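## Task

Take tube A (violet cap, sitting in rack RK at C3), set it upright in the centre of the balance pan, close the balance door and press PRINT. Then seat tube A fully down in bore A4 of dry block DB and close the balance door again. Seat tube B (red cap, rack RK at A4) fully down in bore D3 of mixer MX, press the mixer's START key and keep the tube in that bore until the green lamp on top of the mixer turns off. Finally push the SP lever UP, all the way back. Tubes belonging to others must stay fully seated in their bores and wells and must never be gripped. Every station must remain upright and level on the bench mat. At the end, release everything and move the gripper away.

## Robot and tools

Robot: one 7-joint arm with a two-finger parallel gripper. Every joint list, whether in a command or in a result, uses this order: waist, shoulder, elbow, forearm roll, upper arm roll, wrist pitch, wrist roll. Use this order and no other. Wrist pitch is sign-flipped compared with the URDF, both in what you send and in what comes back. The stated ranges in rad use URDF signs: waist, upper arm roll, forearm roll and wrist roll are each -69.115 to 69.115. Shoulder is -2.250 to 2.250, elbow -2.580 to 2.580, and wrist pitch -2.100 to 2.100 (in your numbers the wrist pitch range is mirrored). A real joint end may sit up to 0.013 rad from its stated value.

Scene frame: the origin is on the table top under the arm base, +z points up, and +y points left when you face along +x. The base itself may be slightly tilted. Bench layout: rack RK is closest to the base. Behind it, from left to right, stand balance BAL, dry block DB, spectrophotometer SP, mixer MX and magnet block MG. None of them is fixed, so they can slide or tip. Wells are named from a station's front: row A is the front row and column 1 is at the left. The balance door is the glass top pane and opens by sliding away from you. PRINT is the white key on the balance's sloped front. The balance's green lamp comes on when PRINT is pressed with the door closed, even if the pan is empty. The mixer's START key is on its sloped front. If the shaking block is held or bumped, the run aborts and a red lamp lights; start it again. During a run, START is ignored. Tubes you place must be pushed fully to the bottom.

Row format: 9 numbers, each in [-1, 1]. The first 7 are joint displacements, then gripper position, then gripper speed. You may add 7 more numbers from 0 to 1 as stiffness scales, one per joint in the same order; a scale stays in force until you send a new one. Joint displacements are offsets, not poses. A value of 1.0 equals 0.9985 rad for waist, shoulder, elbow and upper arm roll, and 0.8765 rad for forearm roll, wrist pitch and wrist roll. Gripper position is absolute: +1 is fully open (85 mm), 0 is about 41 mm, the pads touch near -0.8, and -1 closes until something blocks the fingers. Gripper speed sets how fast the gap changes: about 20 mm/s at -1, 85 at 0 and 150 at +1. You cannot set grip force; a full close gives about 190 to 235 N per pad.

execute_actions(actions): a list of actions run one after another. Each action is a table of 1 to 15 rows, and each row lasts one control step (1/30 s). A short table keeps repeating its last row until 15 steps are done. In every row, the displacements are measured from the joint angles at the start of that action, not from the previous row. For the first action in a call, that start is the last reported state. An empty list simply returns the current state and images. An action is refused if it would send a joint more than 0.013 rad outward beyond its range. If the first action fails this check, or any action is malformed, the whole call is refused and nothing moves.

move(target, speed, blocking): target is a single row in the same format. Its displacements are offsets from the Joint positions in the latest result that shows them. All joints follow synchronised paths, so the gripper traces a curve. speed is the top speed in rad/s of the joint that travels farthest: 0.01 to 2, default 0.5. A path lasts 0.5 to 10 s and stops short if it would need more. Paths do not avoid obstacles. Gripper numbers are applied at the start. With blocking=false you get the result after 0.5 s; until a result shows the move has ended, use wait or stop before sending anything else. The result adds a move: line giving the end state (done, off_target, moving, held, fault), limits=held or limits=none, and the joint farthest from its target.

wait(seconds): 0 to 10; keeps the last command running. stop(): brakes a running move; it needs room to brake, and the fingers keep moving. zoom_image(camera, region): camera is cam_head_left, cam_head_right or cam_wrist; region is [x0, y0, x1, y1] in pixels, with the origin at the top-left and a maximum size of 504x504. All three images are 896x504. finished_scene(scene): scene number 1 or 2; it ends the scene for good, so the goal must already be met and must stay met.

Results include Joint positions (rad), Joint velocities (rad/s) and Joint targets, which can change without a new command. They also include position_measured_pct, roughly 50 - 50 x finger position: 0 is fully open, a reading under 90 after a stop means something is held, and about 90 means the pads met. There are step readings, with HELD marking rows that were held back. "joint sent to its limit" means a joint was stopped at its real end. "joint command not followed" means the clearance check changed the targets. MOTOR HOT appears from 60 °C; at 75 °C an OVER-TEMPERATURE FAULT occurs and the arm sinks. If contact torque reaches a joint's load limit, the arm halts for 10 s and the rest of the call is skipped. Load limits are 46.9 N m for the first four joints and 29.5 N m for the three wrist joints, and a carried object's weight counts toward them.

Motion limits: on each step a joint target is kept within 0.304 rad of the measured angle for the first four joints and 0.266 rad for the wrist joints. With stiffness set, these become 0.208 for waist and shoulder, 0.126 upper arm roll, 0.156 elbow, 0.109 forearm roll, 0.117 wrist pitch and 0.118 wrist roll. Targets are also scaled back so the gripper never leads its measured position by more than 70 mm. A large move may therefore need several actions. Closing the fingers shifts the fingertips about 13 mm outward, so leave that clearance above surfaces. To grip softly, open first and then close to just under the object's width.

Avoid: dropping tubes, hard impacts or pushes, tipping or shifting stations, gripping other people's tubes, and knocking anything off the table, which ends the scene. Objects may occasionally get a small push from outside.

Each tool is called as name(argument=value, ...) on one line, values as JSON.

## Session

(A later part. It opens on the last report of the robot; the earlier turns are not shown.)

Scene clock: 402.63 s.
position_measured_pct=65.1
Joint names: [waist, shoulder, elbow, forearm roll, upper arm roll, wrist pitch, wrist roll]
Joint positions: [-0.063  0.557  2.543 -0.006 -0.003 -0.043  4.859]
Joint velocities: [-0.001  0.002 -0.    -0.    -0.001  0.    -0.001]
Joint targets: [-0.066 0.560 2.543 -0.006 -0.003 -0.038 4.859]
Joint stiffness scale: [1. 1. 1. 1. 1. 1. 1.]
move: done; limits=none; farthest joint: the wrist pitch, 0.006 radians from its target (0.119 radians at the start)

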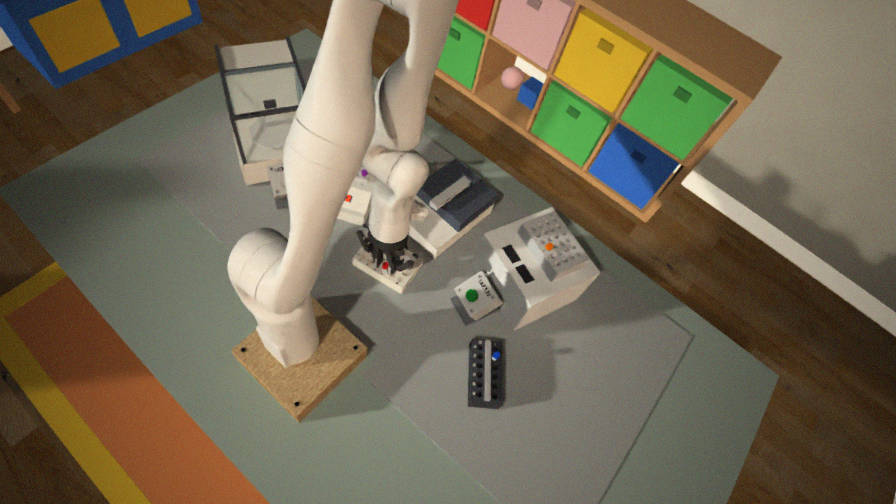

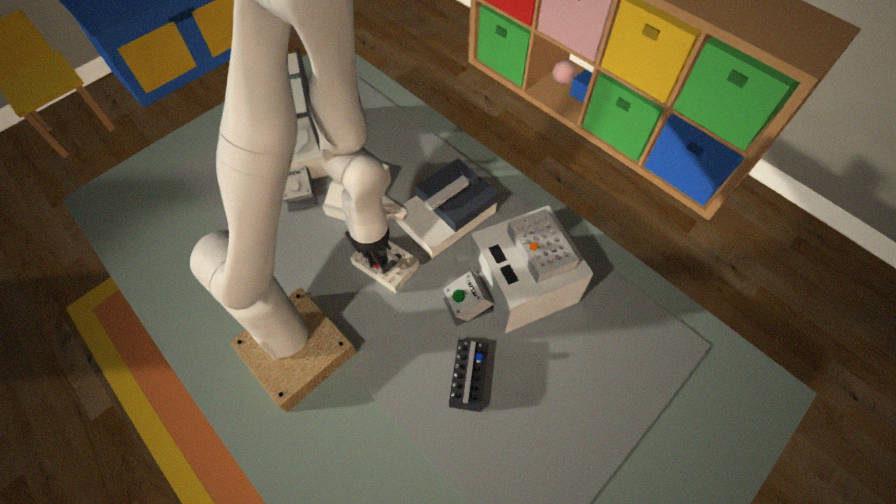

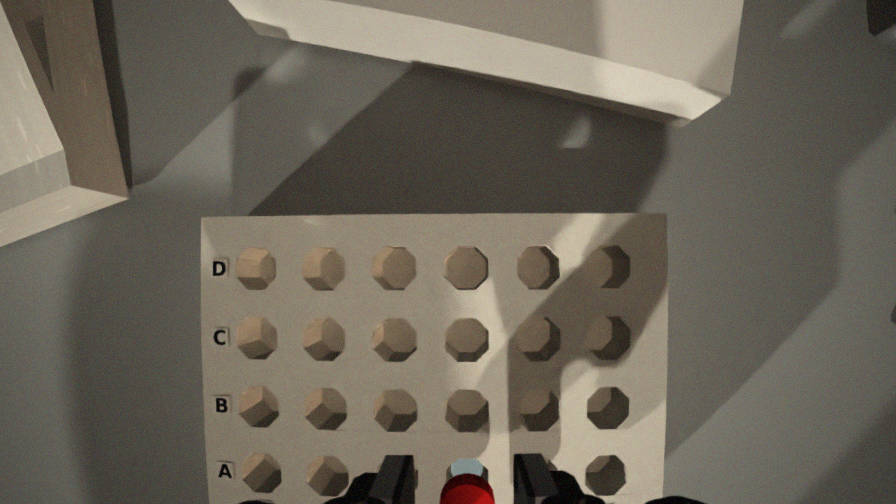

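move(target=[0,0,0,0,0,0,0,-0.66,-0.5])

move(target=[0,-0.2,-0.02,0,0,-0.24,0,-0.66,0], speed=0.2)

move(target=[0.2,-0.3,-0.51,0,0,-0.94,0,-0.66,0], speed=0.7)

move(target=[0.3,0.24,-0.41,0,0,-0.19,0,-0.66,0], speed=0.6)

Scene clock: 407.40 s.
position_measured_pct=80.6
Joint names: [waist, shoulder, elbow, forearm roll, upper arm roll, wrist pitch, wrist roll]
Joint positions: [-0.063  0.558  2.543 -0.006 -0.003 -0.043  4.859]
Joint velocities: [ 0.     0.    -0.    -0.001 -0.    -0.001  0.001]
Joint targets: [-0.063 0.557 2.543 -0.006 -0.003 -0.043 4.859]
Joint stiffness scale: [1. 1. 1. 1. 1. 1. 1.]
move: done; limits=none; farthest joint: the shoulder, 0.001 radians from its target (0.001 radians at the start)

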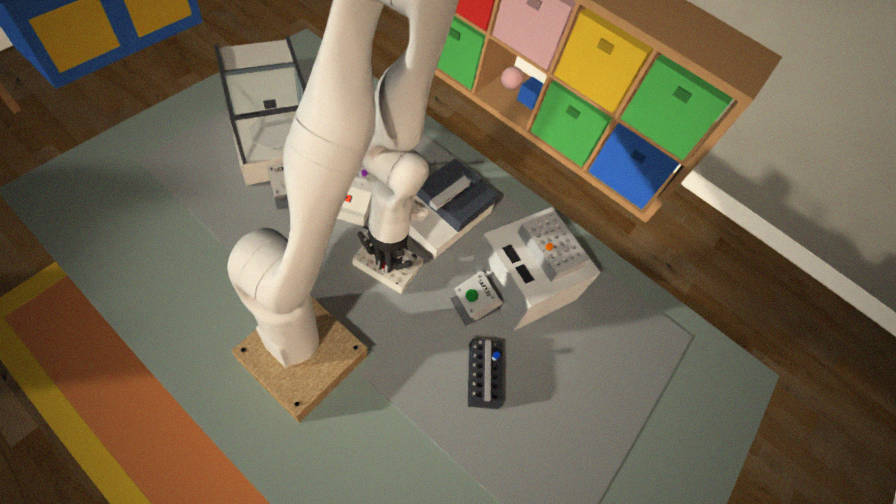

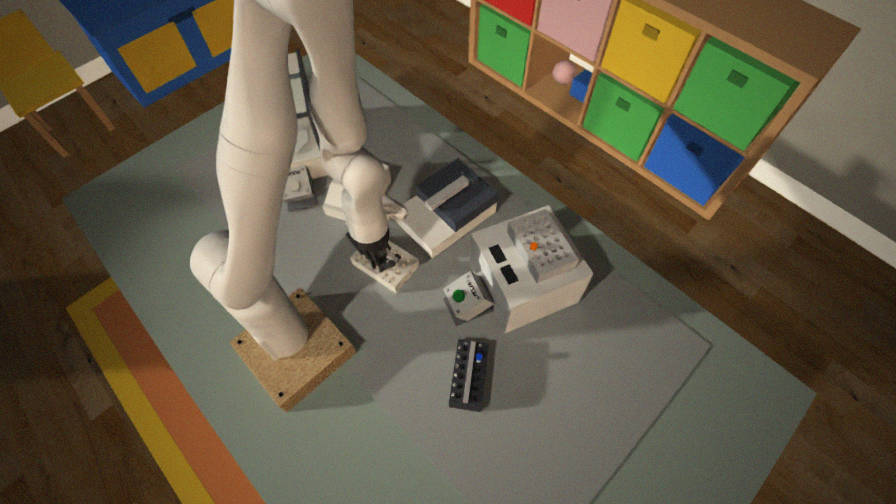

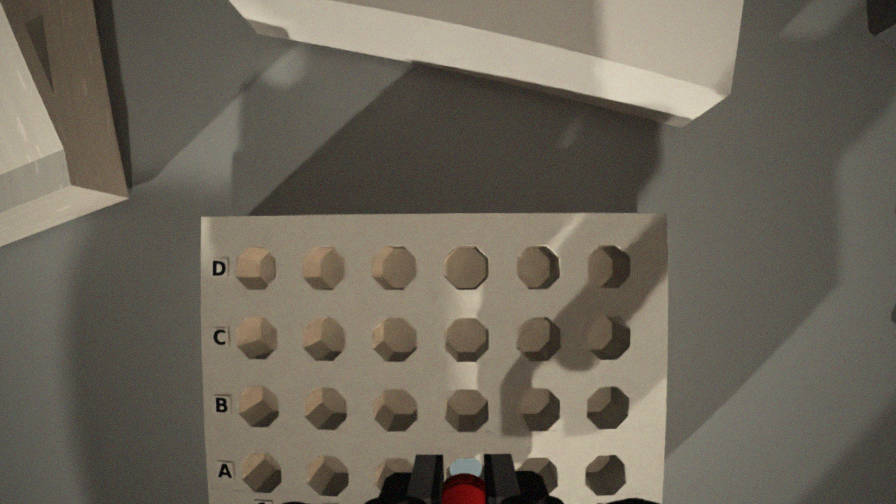

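Scene clock: 408.97 s.
position_measured_pct=80.6
Joint names: [waist, shoulder, elbow, forearm roll, upper arm roll, wrist pitch, wrist roll]
Joint positions: [-0.063  0.36   2.528 -0.006 -0.003 -0.248  4.859]
Joint velocities: [ 0.    -0.001 -0.     0.    -0.001 -0.001  0.   ]
Joint targets: [-0.063 0.358 2.523 -0.006 -0.003 -0.254 4.859]
Joint stiffness scale: [1. 1. 1. 1. 1. 1. 1.]
move: done; limits=none; farthest joint: the elbow, 0.005 radians from its target (0.020 radians at the start)

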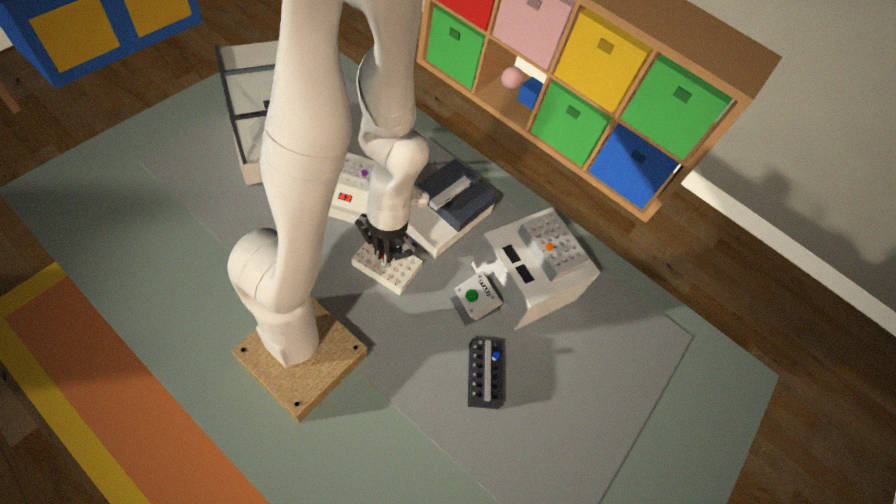

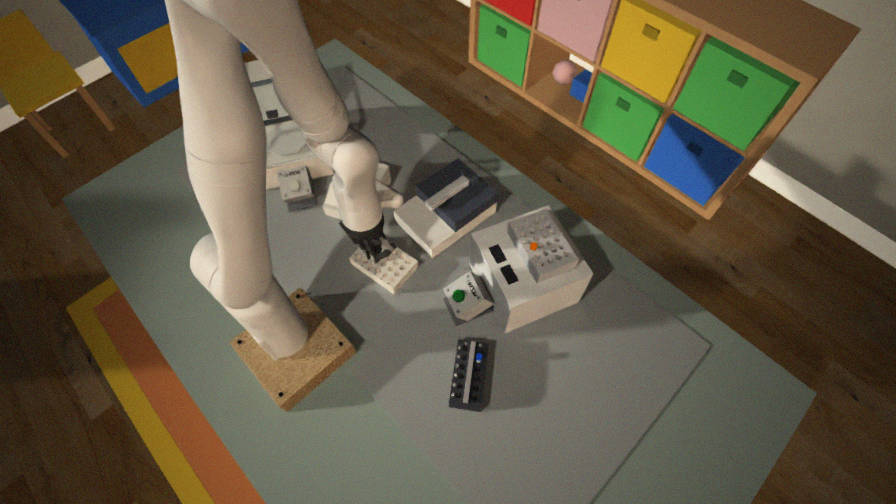

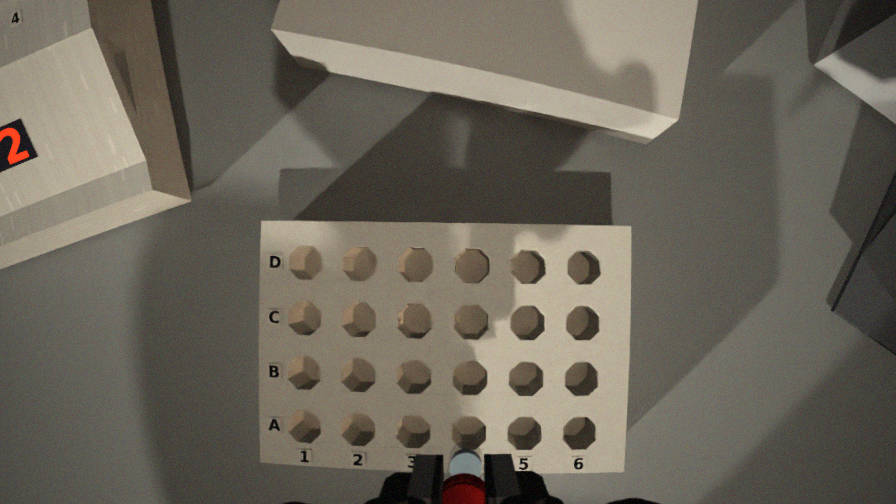

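Scene clock: 410.73 s.
position_measured_pct=80.6
Joint names: [waist, shoulder, elbow, forearm roll, upper arm roll, wrist pitch, wrist roll]
Joint positions: [ 0.134  0.063  2.024 -0.006 -0.003 -1.067  4.859]
Joint velocities: [ 0.002 -0.004 -0.    -0.    -0.     0.001 -0.001]
Joint targets: [0.137 0.061 2.019 -0.006 -0.003 -1.072 4.859]
Joint stiffness scale: [1. 1. 1. 1. 1. 1. 1.]
move: done; limits=none; farthest joint: the elbow, 0.005 radians from its target (0.509 radians at the start)

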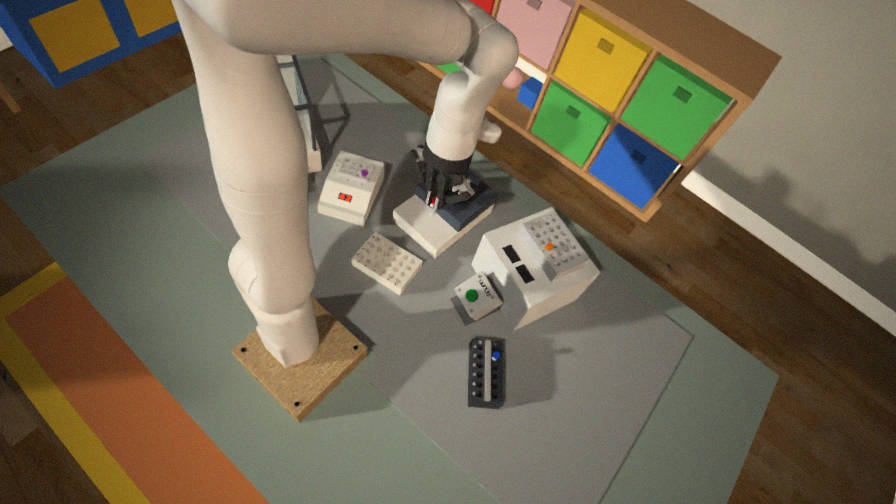

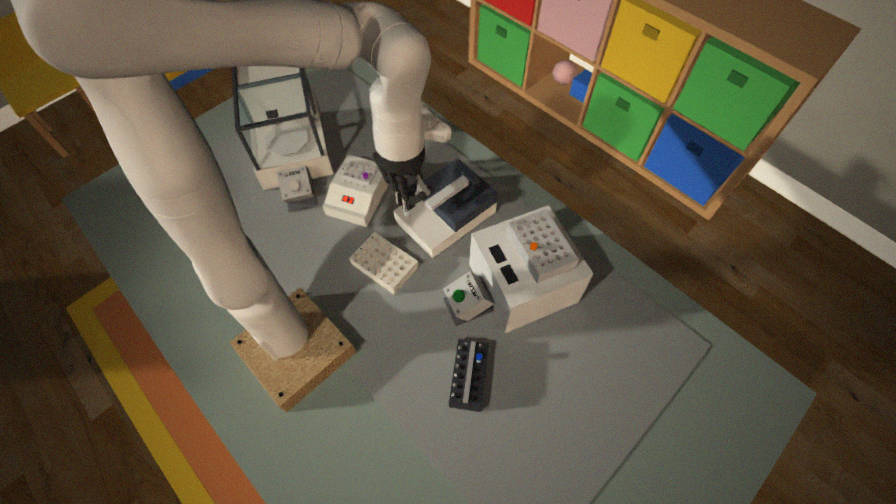

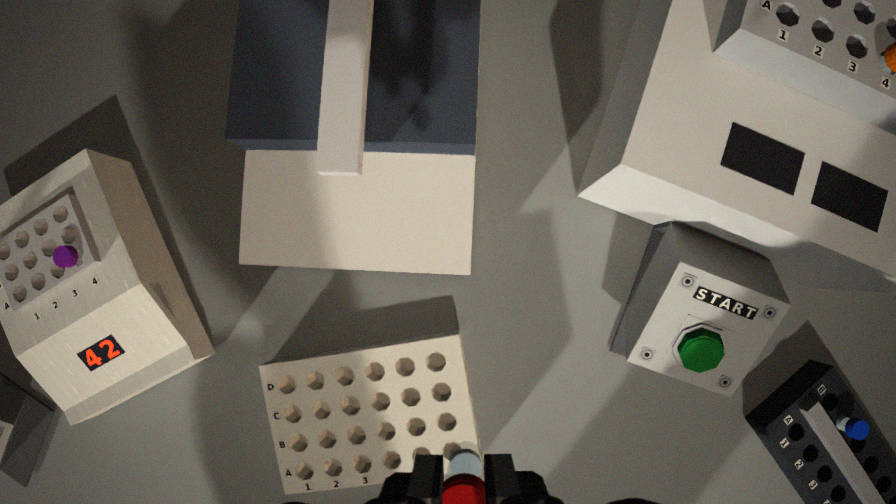

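Scene clock: 412.10 s.
position_measured_pct=80.6
Joint names: [waist, shoulder, elbow, forearm roll, upper arm roll, wrist pitch, wrist roll]
Joint positions: [ 0.431  0.301  1.619 -0.006 -0.003 -1.228  4.859]
Joint velocities: [ 0.002  0.002 -0.     0.     0.001  0.    -0.   ]
Joint targets: [0.433 0.303 1.614 -0.006 -0.003 -1.234 4.859]
Joint stiffness scale: [1. 1. 1. 1. 1. 1. 1.]
move: done; limits=none; farthest joint: the wrist pitch, 0.005 radians from its target (0.167 radians at the start)

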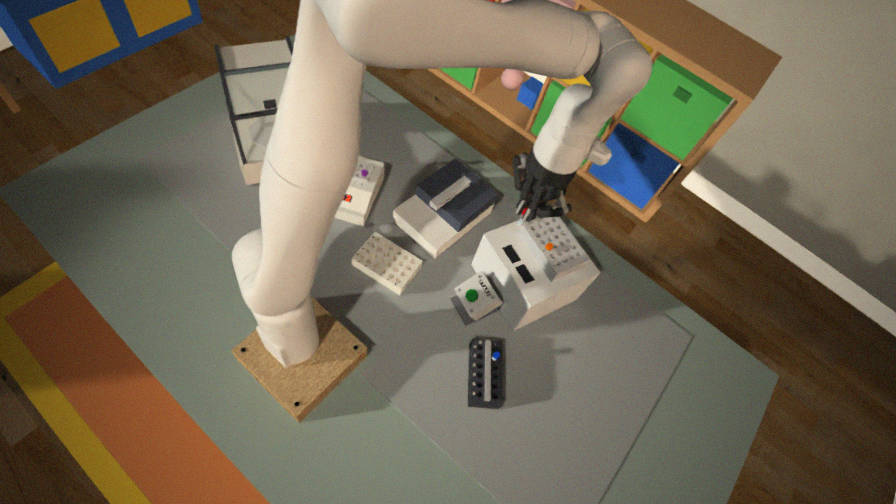

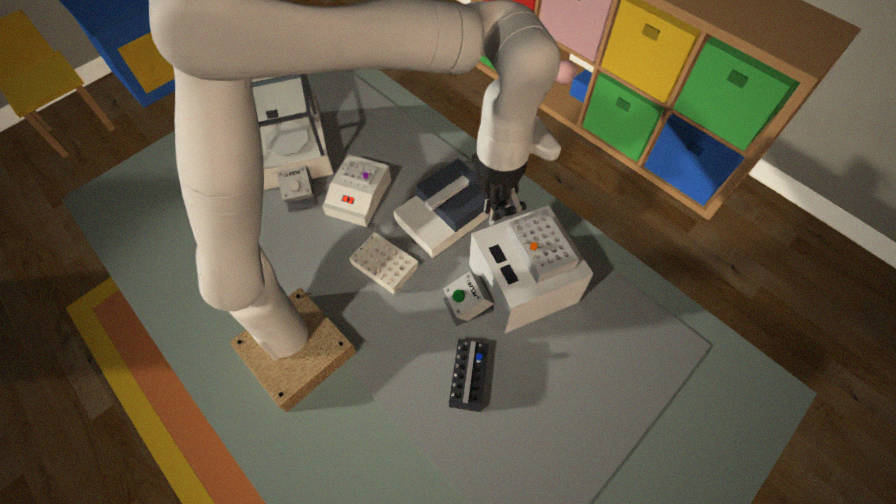

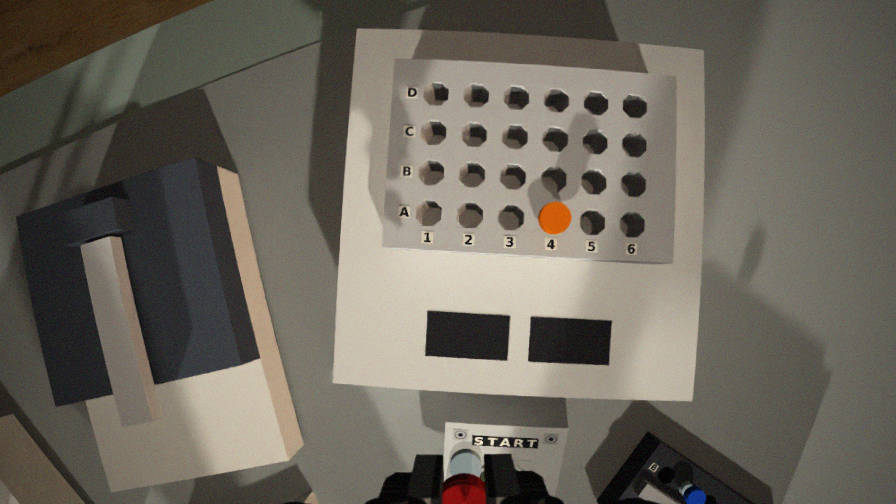

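move(target=[0.05,0.392,-0.386,0,0,0.02,0,-0.66,0], speed=0.4)

Scene clock: 418.67 s.
position_measured_pct=80.6
Joint names: [waist, shoulder, elbow, forearm roll, upper arm roll, wrist pitch, wrist roll]
Joint positions: [ 0.478  0.69   1.239 -0.006 -0.003 -1.215  4.859]
Joint velocities: [ 0.001  0.003 -0.001 -0.001  0.    -0.     0.   ]
Joint targets: [0.481 0.692 1.234 -0.006 -0.003 -1.211 4.859]
Joint stiffness scale: [1. 1. 1. 1. 1. 1. 1.]
move: done; limits=none; farthest joint: the elbow, 0.005 radians from its target (0.385 radians at the start)

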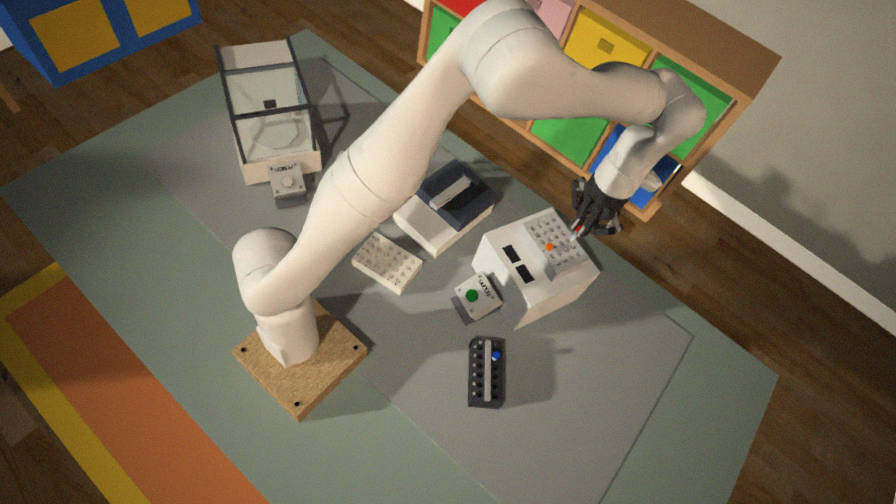

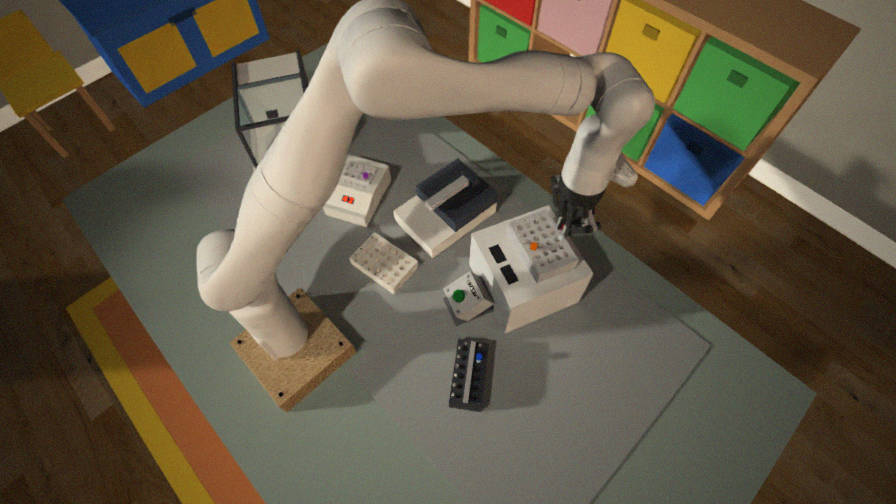

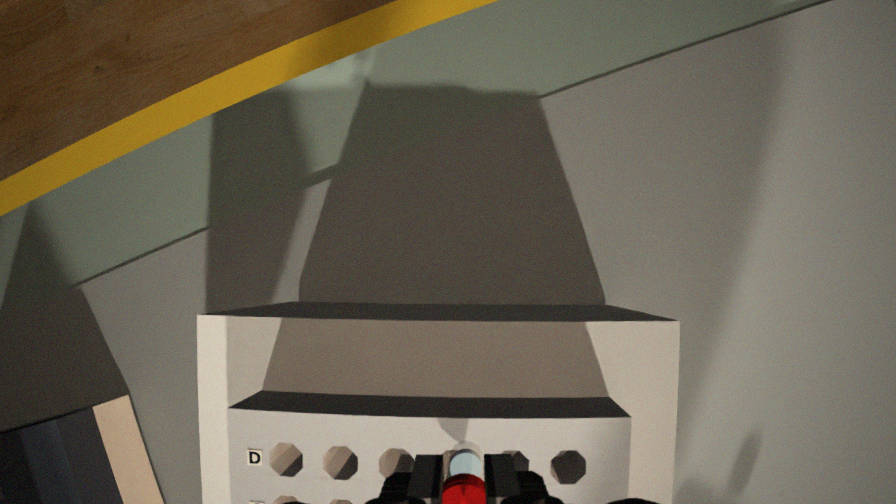

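move(target=[-0.046,-0.012,0.068,0,0,0.07,0,-0.66,0], speed=0.12)

zoom_image(camera="cam_wrist", region=[260,340,660,504])

Scene clock: 425.30 s.
position_measured_pct=80.6
Joint names: [waist, shoulder, elbow, forearm roll, upper arm roll, wrist pitch, wrist roll]
Joint positions: [ 0.439  0.67   1.295 -0.005 -0.002 -1.159  4.859]
Joint velocities: [-0.003 -0.001  0.001 -0.001 -0.     0.     0.001]
Joint targets: [0.432 0.678 1.306 -0.006 -0.003 -1.154 4.859]
Joint stiffness scale: [1. 1. 1. 1. 1. 1. 1.]
move: off_target; limits=none; farthest joint: the elbow, 0.012 radians from its target (0.068 radians at the start)

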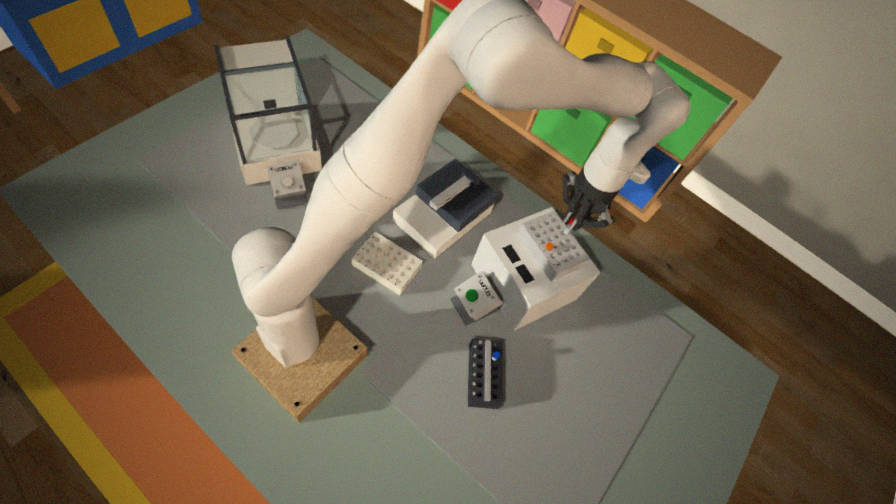

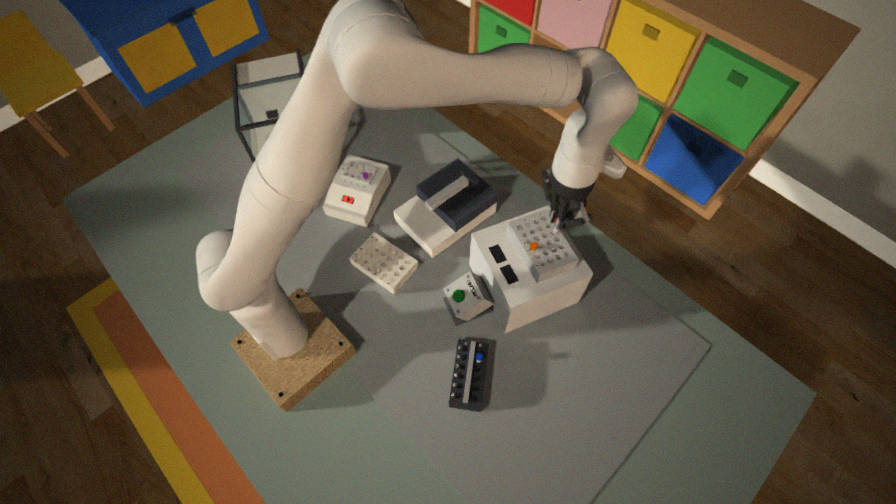

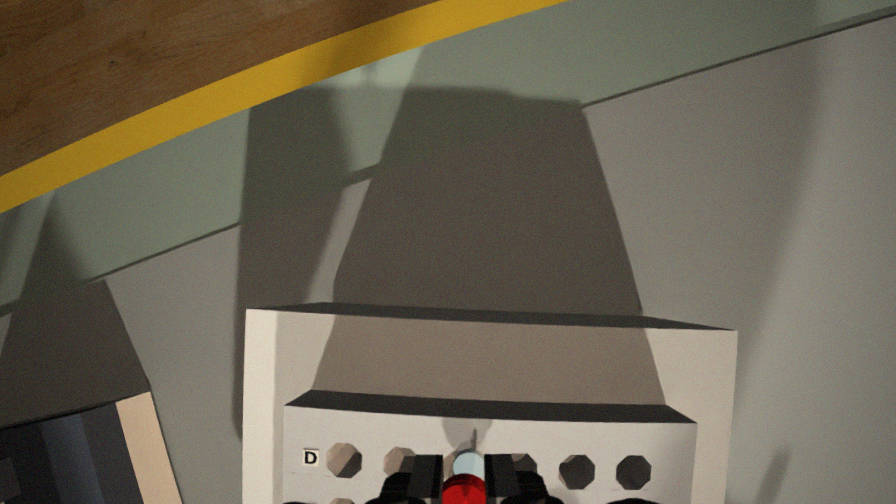

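Region (260, 340, 660, 504) of cam_wrist's 896x504 image, scaled by 1.260; it fills the top 207 rows of this view, and the rest is white.

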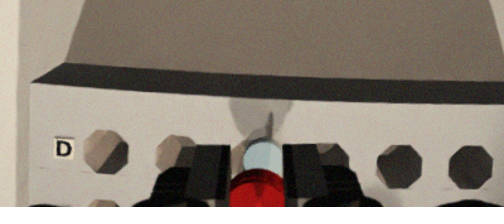

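execute_actions(actions=[[[0,-0.008,0,0,0,0,0,-0.66,0]],[[-0.007,0,0,0,0,-0.012,0,-0.66,0]]])

zoom_image(camera="cam_wrist", region=[300,404,660,504])

Scene clock: 429.93 s.
position_measured_pct=80.6
Joint names: [waist, shoulder, elbow, forearm roll, upper arm roll, wrist pitch, wrist roll]
Joint positions: [ 0.435  0.664  1.295 -0.005 -0.002 -1.164  4.859]
Joint velocities: [ 0.001  0.001 -0.     0.    -0.    -0.     0.   ]
Joint targets: [0.432 0.664 1.295 -0.005 -0.002 -1.169 4.859]
Joint stiffness scale: [1. 1. 1. 1. 1. 1. 1.]
Step readings (joint positions; steps 1 to 15: 1st action; 16 to 30: 2nd action):
0: [0.439 0.670 1.295 -0.005 -0.002 -1.159 4.859]
1: [0.439 0.669 1.295 -0.005 -0.002 -1.159 4.859]
2: [0.439 0.667 1.295 -0.005 -0.002 -1.159 4.859]
4: [0.439 0.666 1.295 -0.005 -0.002 -1.159 4.859]
8: [0.439 0.664 1.295 -0.005 -0.002 -1.159 4.859]
15: [0.439 0.664 1.295 -0.005 -0.002 -1.159 4.859]
16: [0.439 0.664 1.295 -0.005 -0.002 -1.159 4.859]
17: [0.438 0.664 1.295 -0.005 -0.002 -1.161 4.859]
19: [0.436 0.664 1.295 -0.005 -0.002 -1.163 4.859]
23: [0.435 0.664 1.295 -0.005 -0.002 -1.164 4.859]
30: Joint positions above

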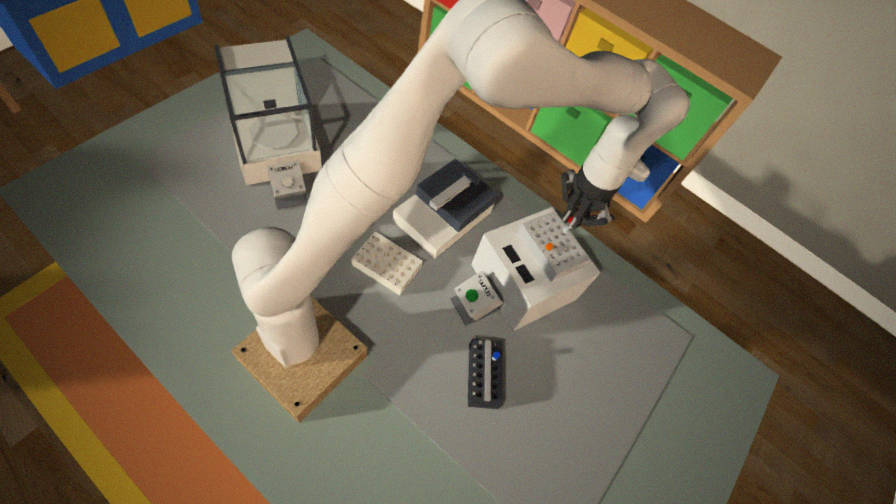

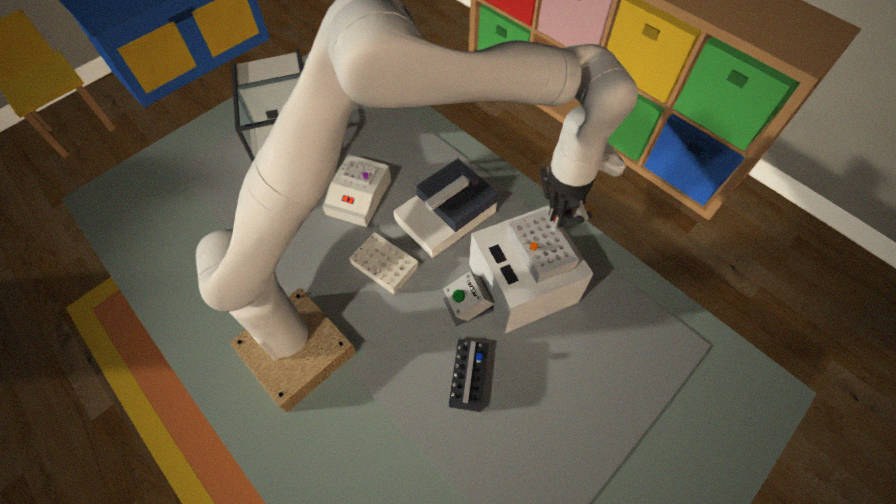

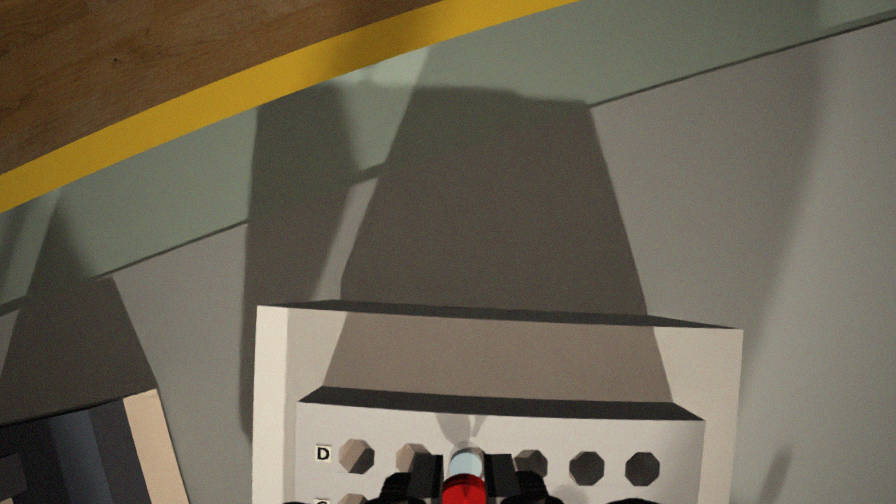

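Region (300, 404, 660, 504) of cam_wrist's 896x504 image, scaled by 1.400.

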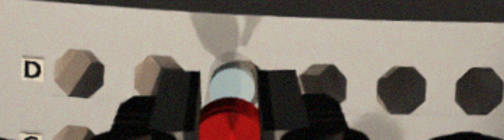

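execute_actions(actions=[[[0.006,0,0,0,0,-0.014,0,-0.66,0]],[[0,0.008,0,0,0,0,0,-0.66,0]],[[0,0.008,0,0,0,0,0,-0.66,0]],[[0,0.008,0,0,0,0,0,-0.66,0]]])

zoom_image(camera="cam_wrist", region=[300,404,660,504])

Scene clock: 436.47 s.
position_measured_pct=80.6
Joint names: [waist, shoulder, elbow, forearm roll, upper arm roll, wrist pitch, wrist roll]
Joint positions: [ 0.438  0.679  1.295 -0.005 -0.002 -1.171  4.859]
Joint velocities: [ 0.    -0.    -0.     0.001 -0.     0.002 -0.   ]
Joint targets: [0.438 0.683 1.295 -0.005 -0.002 -1.171 4.859]
Joint stiffness scale: [1. 1. 1. 1. 1. 1. 1.]
Step readings (joint positions; steps 1 to 15: 1st action; 16 to 30: 2nd action; 31 to 45: 3rd action; 46 to 60: 4th action):
0: [0.434 0.664 1.295 -0.005 -0.002 -1.164 4.859]
1: [0.435 0.664 1.295 -0.005 -0.002 -1.165 4.859]
2: [0.436 0.664 1.295 -0.005 -0.002 -1.167 4.859]
4: [0.437 0.664 1.295 -0.005 -0.002 -1.170 4.859]
8: [0.438 0.664 1.295 -0.005 -0.002 -1.171 4.859]
15: [0.438 0.664 1.295 -0.005 -0.002 -1.171 4.859]
16: [0.438 0.665 1.295 -0.005 -0.002 -1.171 4.859]
17: [0.438 0.666 1.295 -0.005 -0.002 -1.171 4.859]
19: [0.438 0.668 1.295 -0.005 -0.002 -1.171 4.859]
23: [0.438 0.669 1.295 -0.005 -0.002 -1.171 4.859]
30: [0.438 0.670 1.295 -0.005 -0.002 -1.171 4.859]
31: [0.438 0.670 1.295 -0.005 -0.002 -1.171 4.859]
32: [0.438 0.672 1.295 -0.005 -0.002 -1.171 4.859]
34: [0.438 0.673 1.295 -0.005 -0.002 -1.171 4.859]
38: [0.438 0.675 1.295 -0.005 -0.002 -1.171 4.859]
45: [0.438 0.675 1.295 -0.005 -0.002 -1.171 4.859]
46: [0.438 0.675 1.295 -0.005 -0.002 -1.171 4.859]
47: [0.438 0.676 1.295 -0.005 -0.002 -1.171 4.859]
49: [0.438 0.678 1.295 -0.005 -0.002 -1.171 4.859]
53: [0.438 0.679 1.295 -0.005 -0.002 -1.171 4.859]
60: Joint positions above

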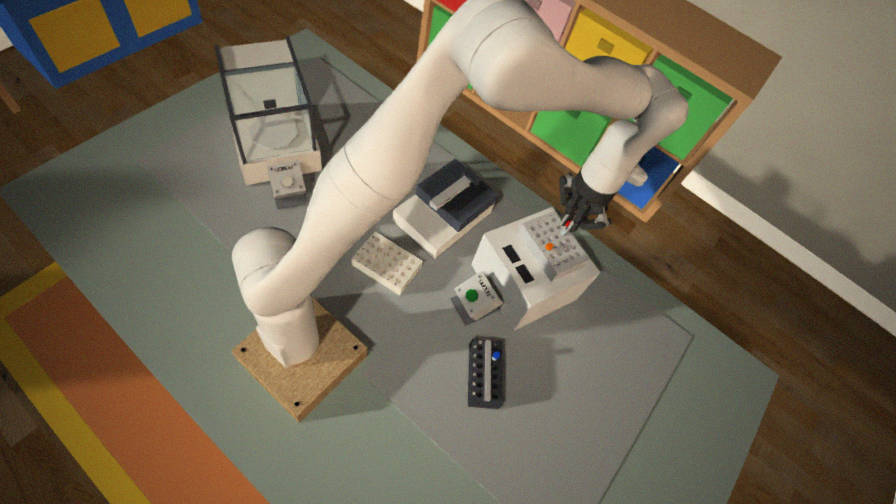

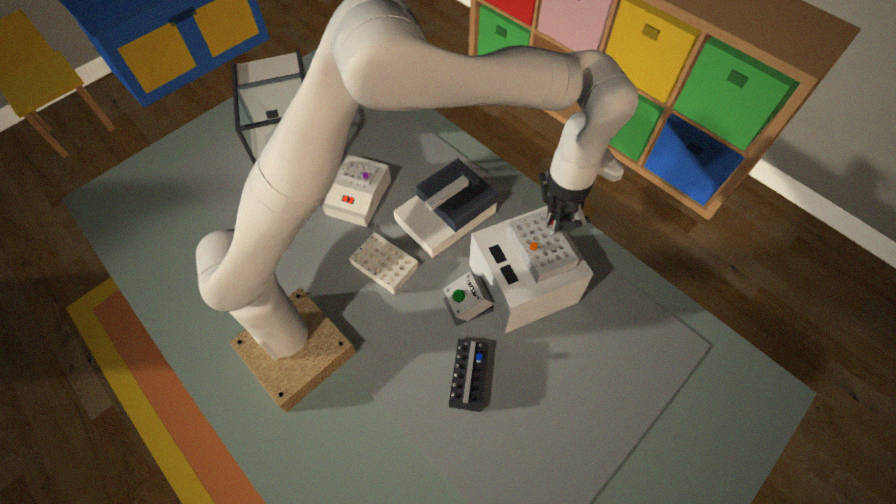

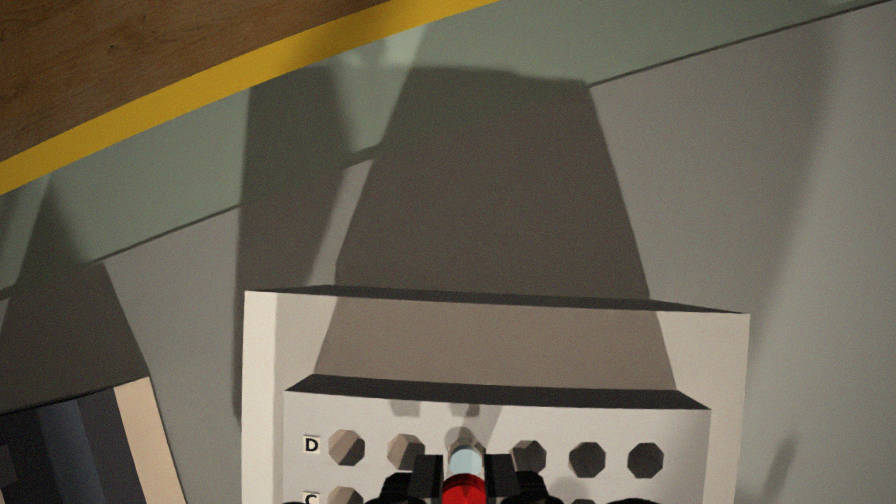

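Region (300, 404, 660, 504) of cam_wrist's 896x504 image, scaled by 1.400.

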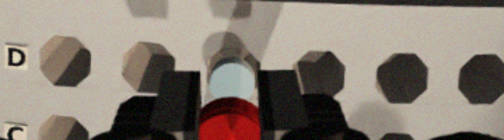

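execute_actions(actions=[[[0,0.008,0,0,0,0.018,0,-0.66,0]],[[0,0.008,0.011,0,0,0.019,0,-0.66,0]],[[0,0.008,0.011,0,0,0.019,0,-0.66,0]],[[0,0.008,0.011,0,0,0.019,0,-0.66,0]],[[0,0.008,0.011,0,0,0.019,0,-0.66,0]]])

Scene clock: 442.77 s.
position_measured_pct=80.6
Joint names: [waist, shoulder, elbow, forearm roll, upper arm roll, wrist pitch, wrist roll]
Joint positions: [ 0.438  0.708  1.32  -0.005 -0.002 -1.116  4.859]
Joint velocities: [-0.002 -0.001 -0.     0.    -0.     0.     0.   ]
Joint targets: [0.438 0.710 1.325 -0.005 -0.002 -1.110 4.859]
Joint stiffness scale: [1. 1. 1. 1. 1. 1. 1.]
Step readings (joint positions; steps 1 to 15: 1st action; 16 to 30: 2nd action; 31 to 45: 3rd action; 46 to 60: 4th action; 61 to 75: 5th action):
0: [0.438 0.679 1.295 -0.005 -0.002 -1.171 4.859]
1: [0.438 0.680 1.295 -0.005 -0.002 -1.169 4.859]
2: [0.438 0.681 1.295 -0.005 -0.002 -1.165 4.859]
4: [0.438 0.683 1.295 -0.005 -0.002 -1.162 4.859]
8: [0.438 0.684 1.295 -0.005 -0.002 -1.161 4.859]
15: [0.438 0.685 1.295 -0.005 -0.002 -1.161 4.859]
16: [0.438 0.685 1.296 -0.005 -0.002 -1.159 4.859]
17: [0.438 0.686 1.298 -0.005 -0.002 -1.156 4.859]
19: [0.438 0.689 1.300 -0.005 -0.002 -1.152 4.859]
23: [0.438 0.690 1.301 -0.005 -0.002 -1.150 4.859]
30: [0.438 0.691 1.301 -0.005 -0.002 -1.150 4.859]
31: [0.438 0.691 1.302 -0.005 -0.002 -1.148 4.859]
32: [0.438 0.692 1.304 -0.005 -0.002 -1.144 4.859]
34: [0.438 0.694 1.306 -0.005 -0.002 -1.141 4.859]
38: [0.438 0.696 1.307 -0.005 -0.002 -1.139 4.859]
45: [0.438 0.697 1.308 -0.005 -0.002 -1.138 4.859]
46: [0.438 0.697 1.308 -0.005 -0.002 -1.136 4.859]
47: [0.438 0.698 1.310 -0.005 -0.002 -1.133 4.859]
49: [0.438 0.700 1.313 -0.005 -0.002 -1.130 4.859]
53: [0.438 0.702 1.314 -0.005 -0.002 -1.127 4.859]
60: [0.438 0.702 1.314 -0.005 -0.002 -1.127 4.859]
61: [0.438 0.703 1.315 -0.005 -0.002 -1.125 4.859]
62: [0.438 0.704 1.316 -0.005 -0.002 -1.122 4.859]
64: [0.438 0.706 1.319 -0.005 -0.002 -1.118 4.859]
68: [0.438 0.708 1.320 -0.005 -0.002 -1.116 4.859]
75: Joint positions above

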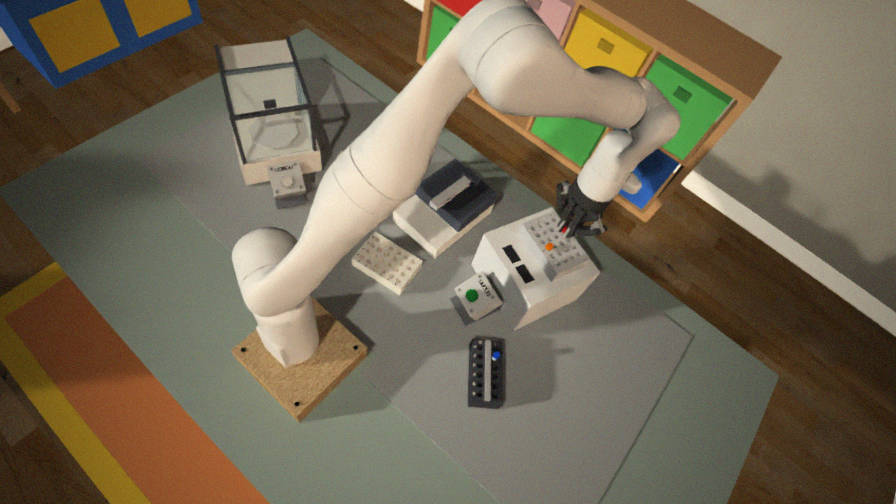

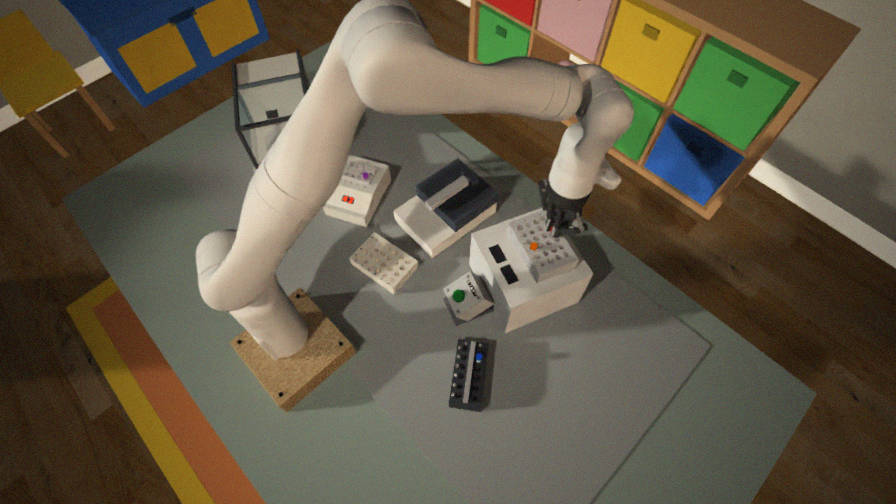

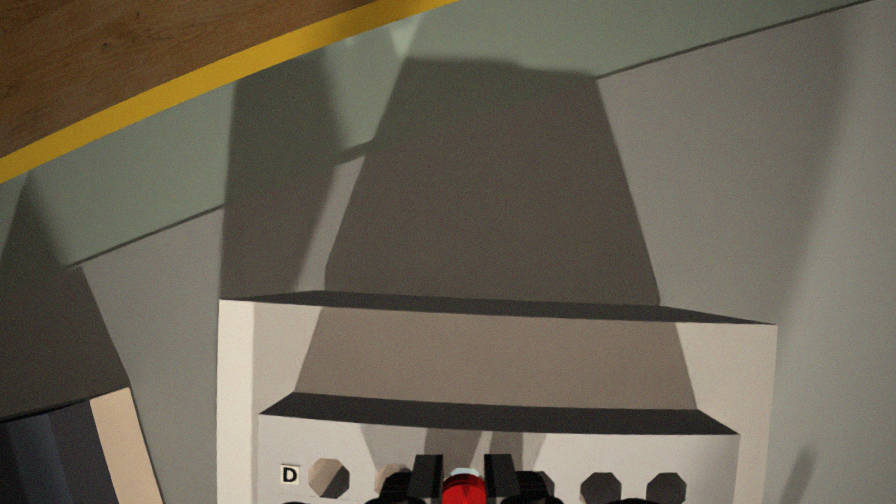

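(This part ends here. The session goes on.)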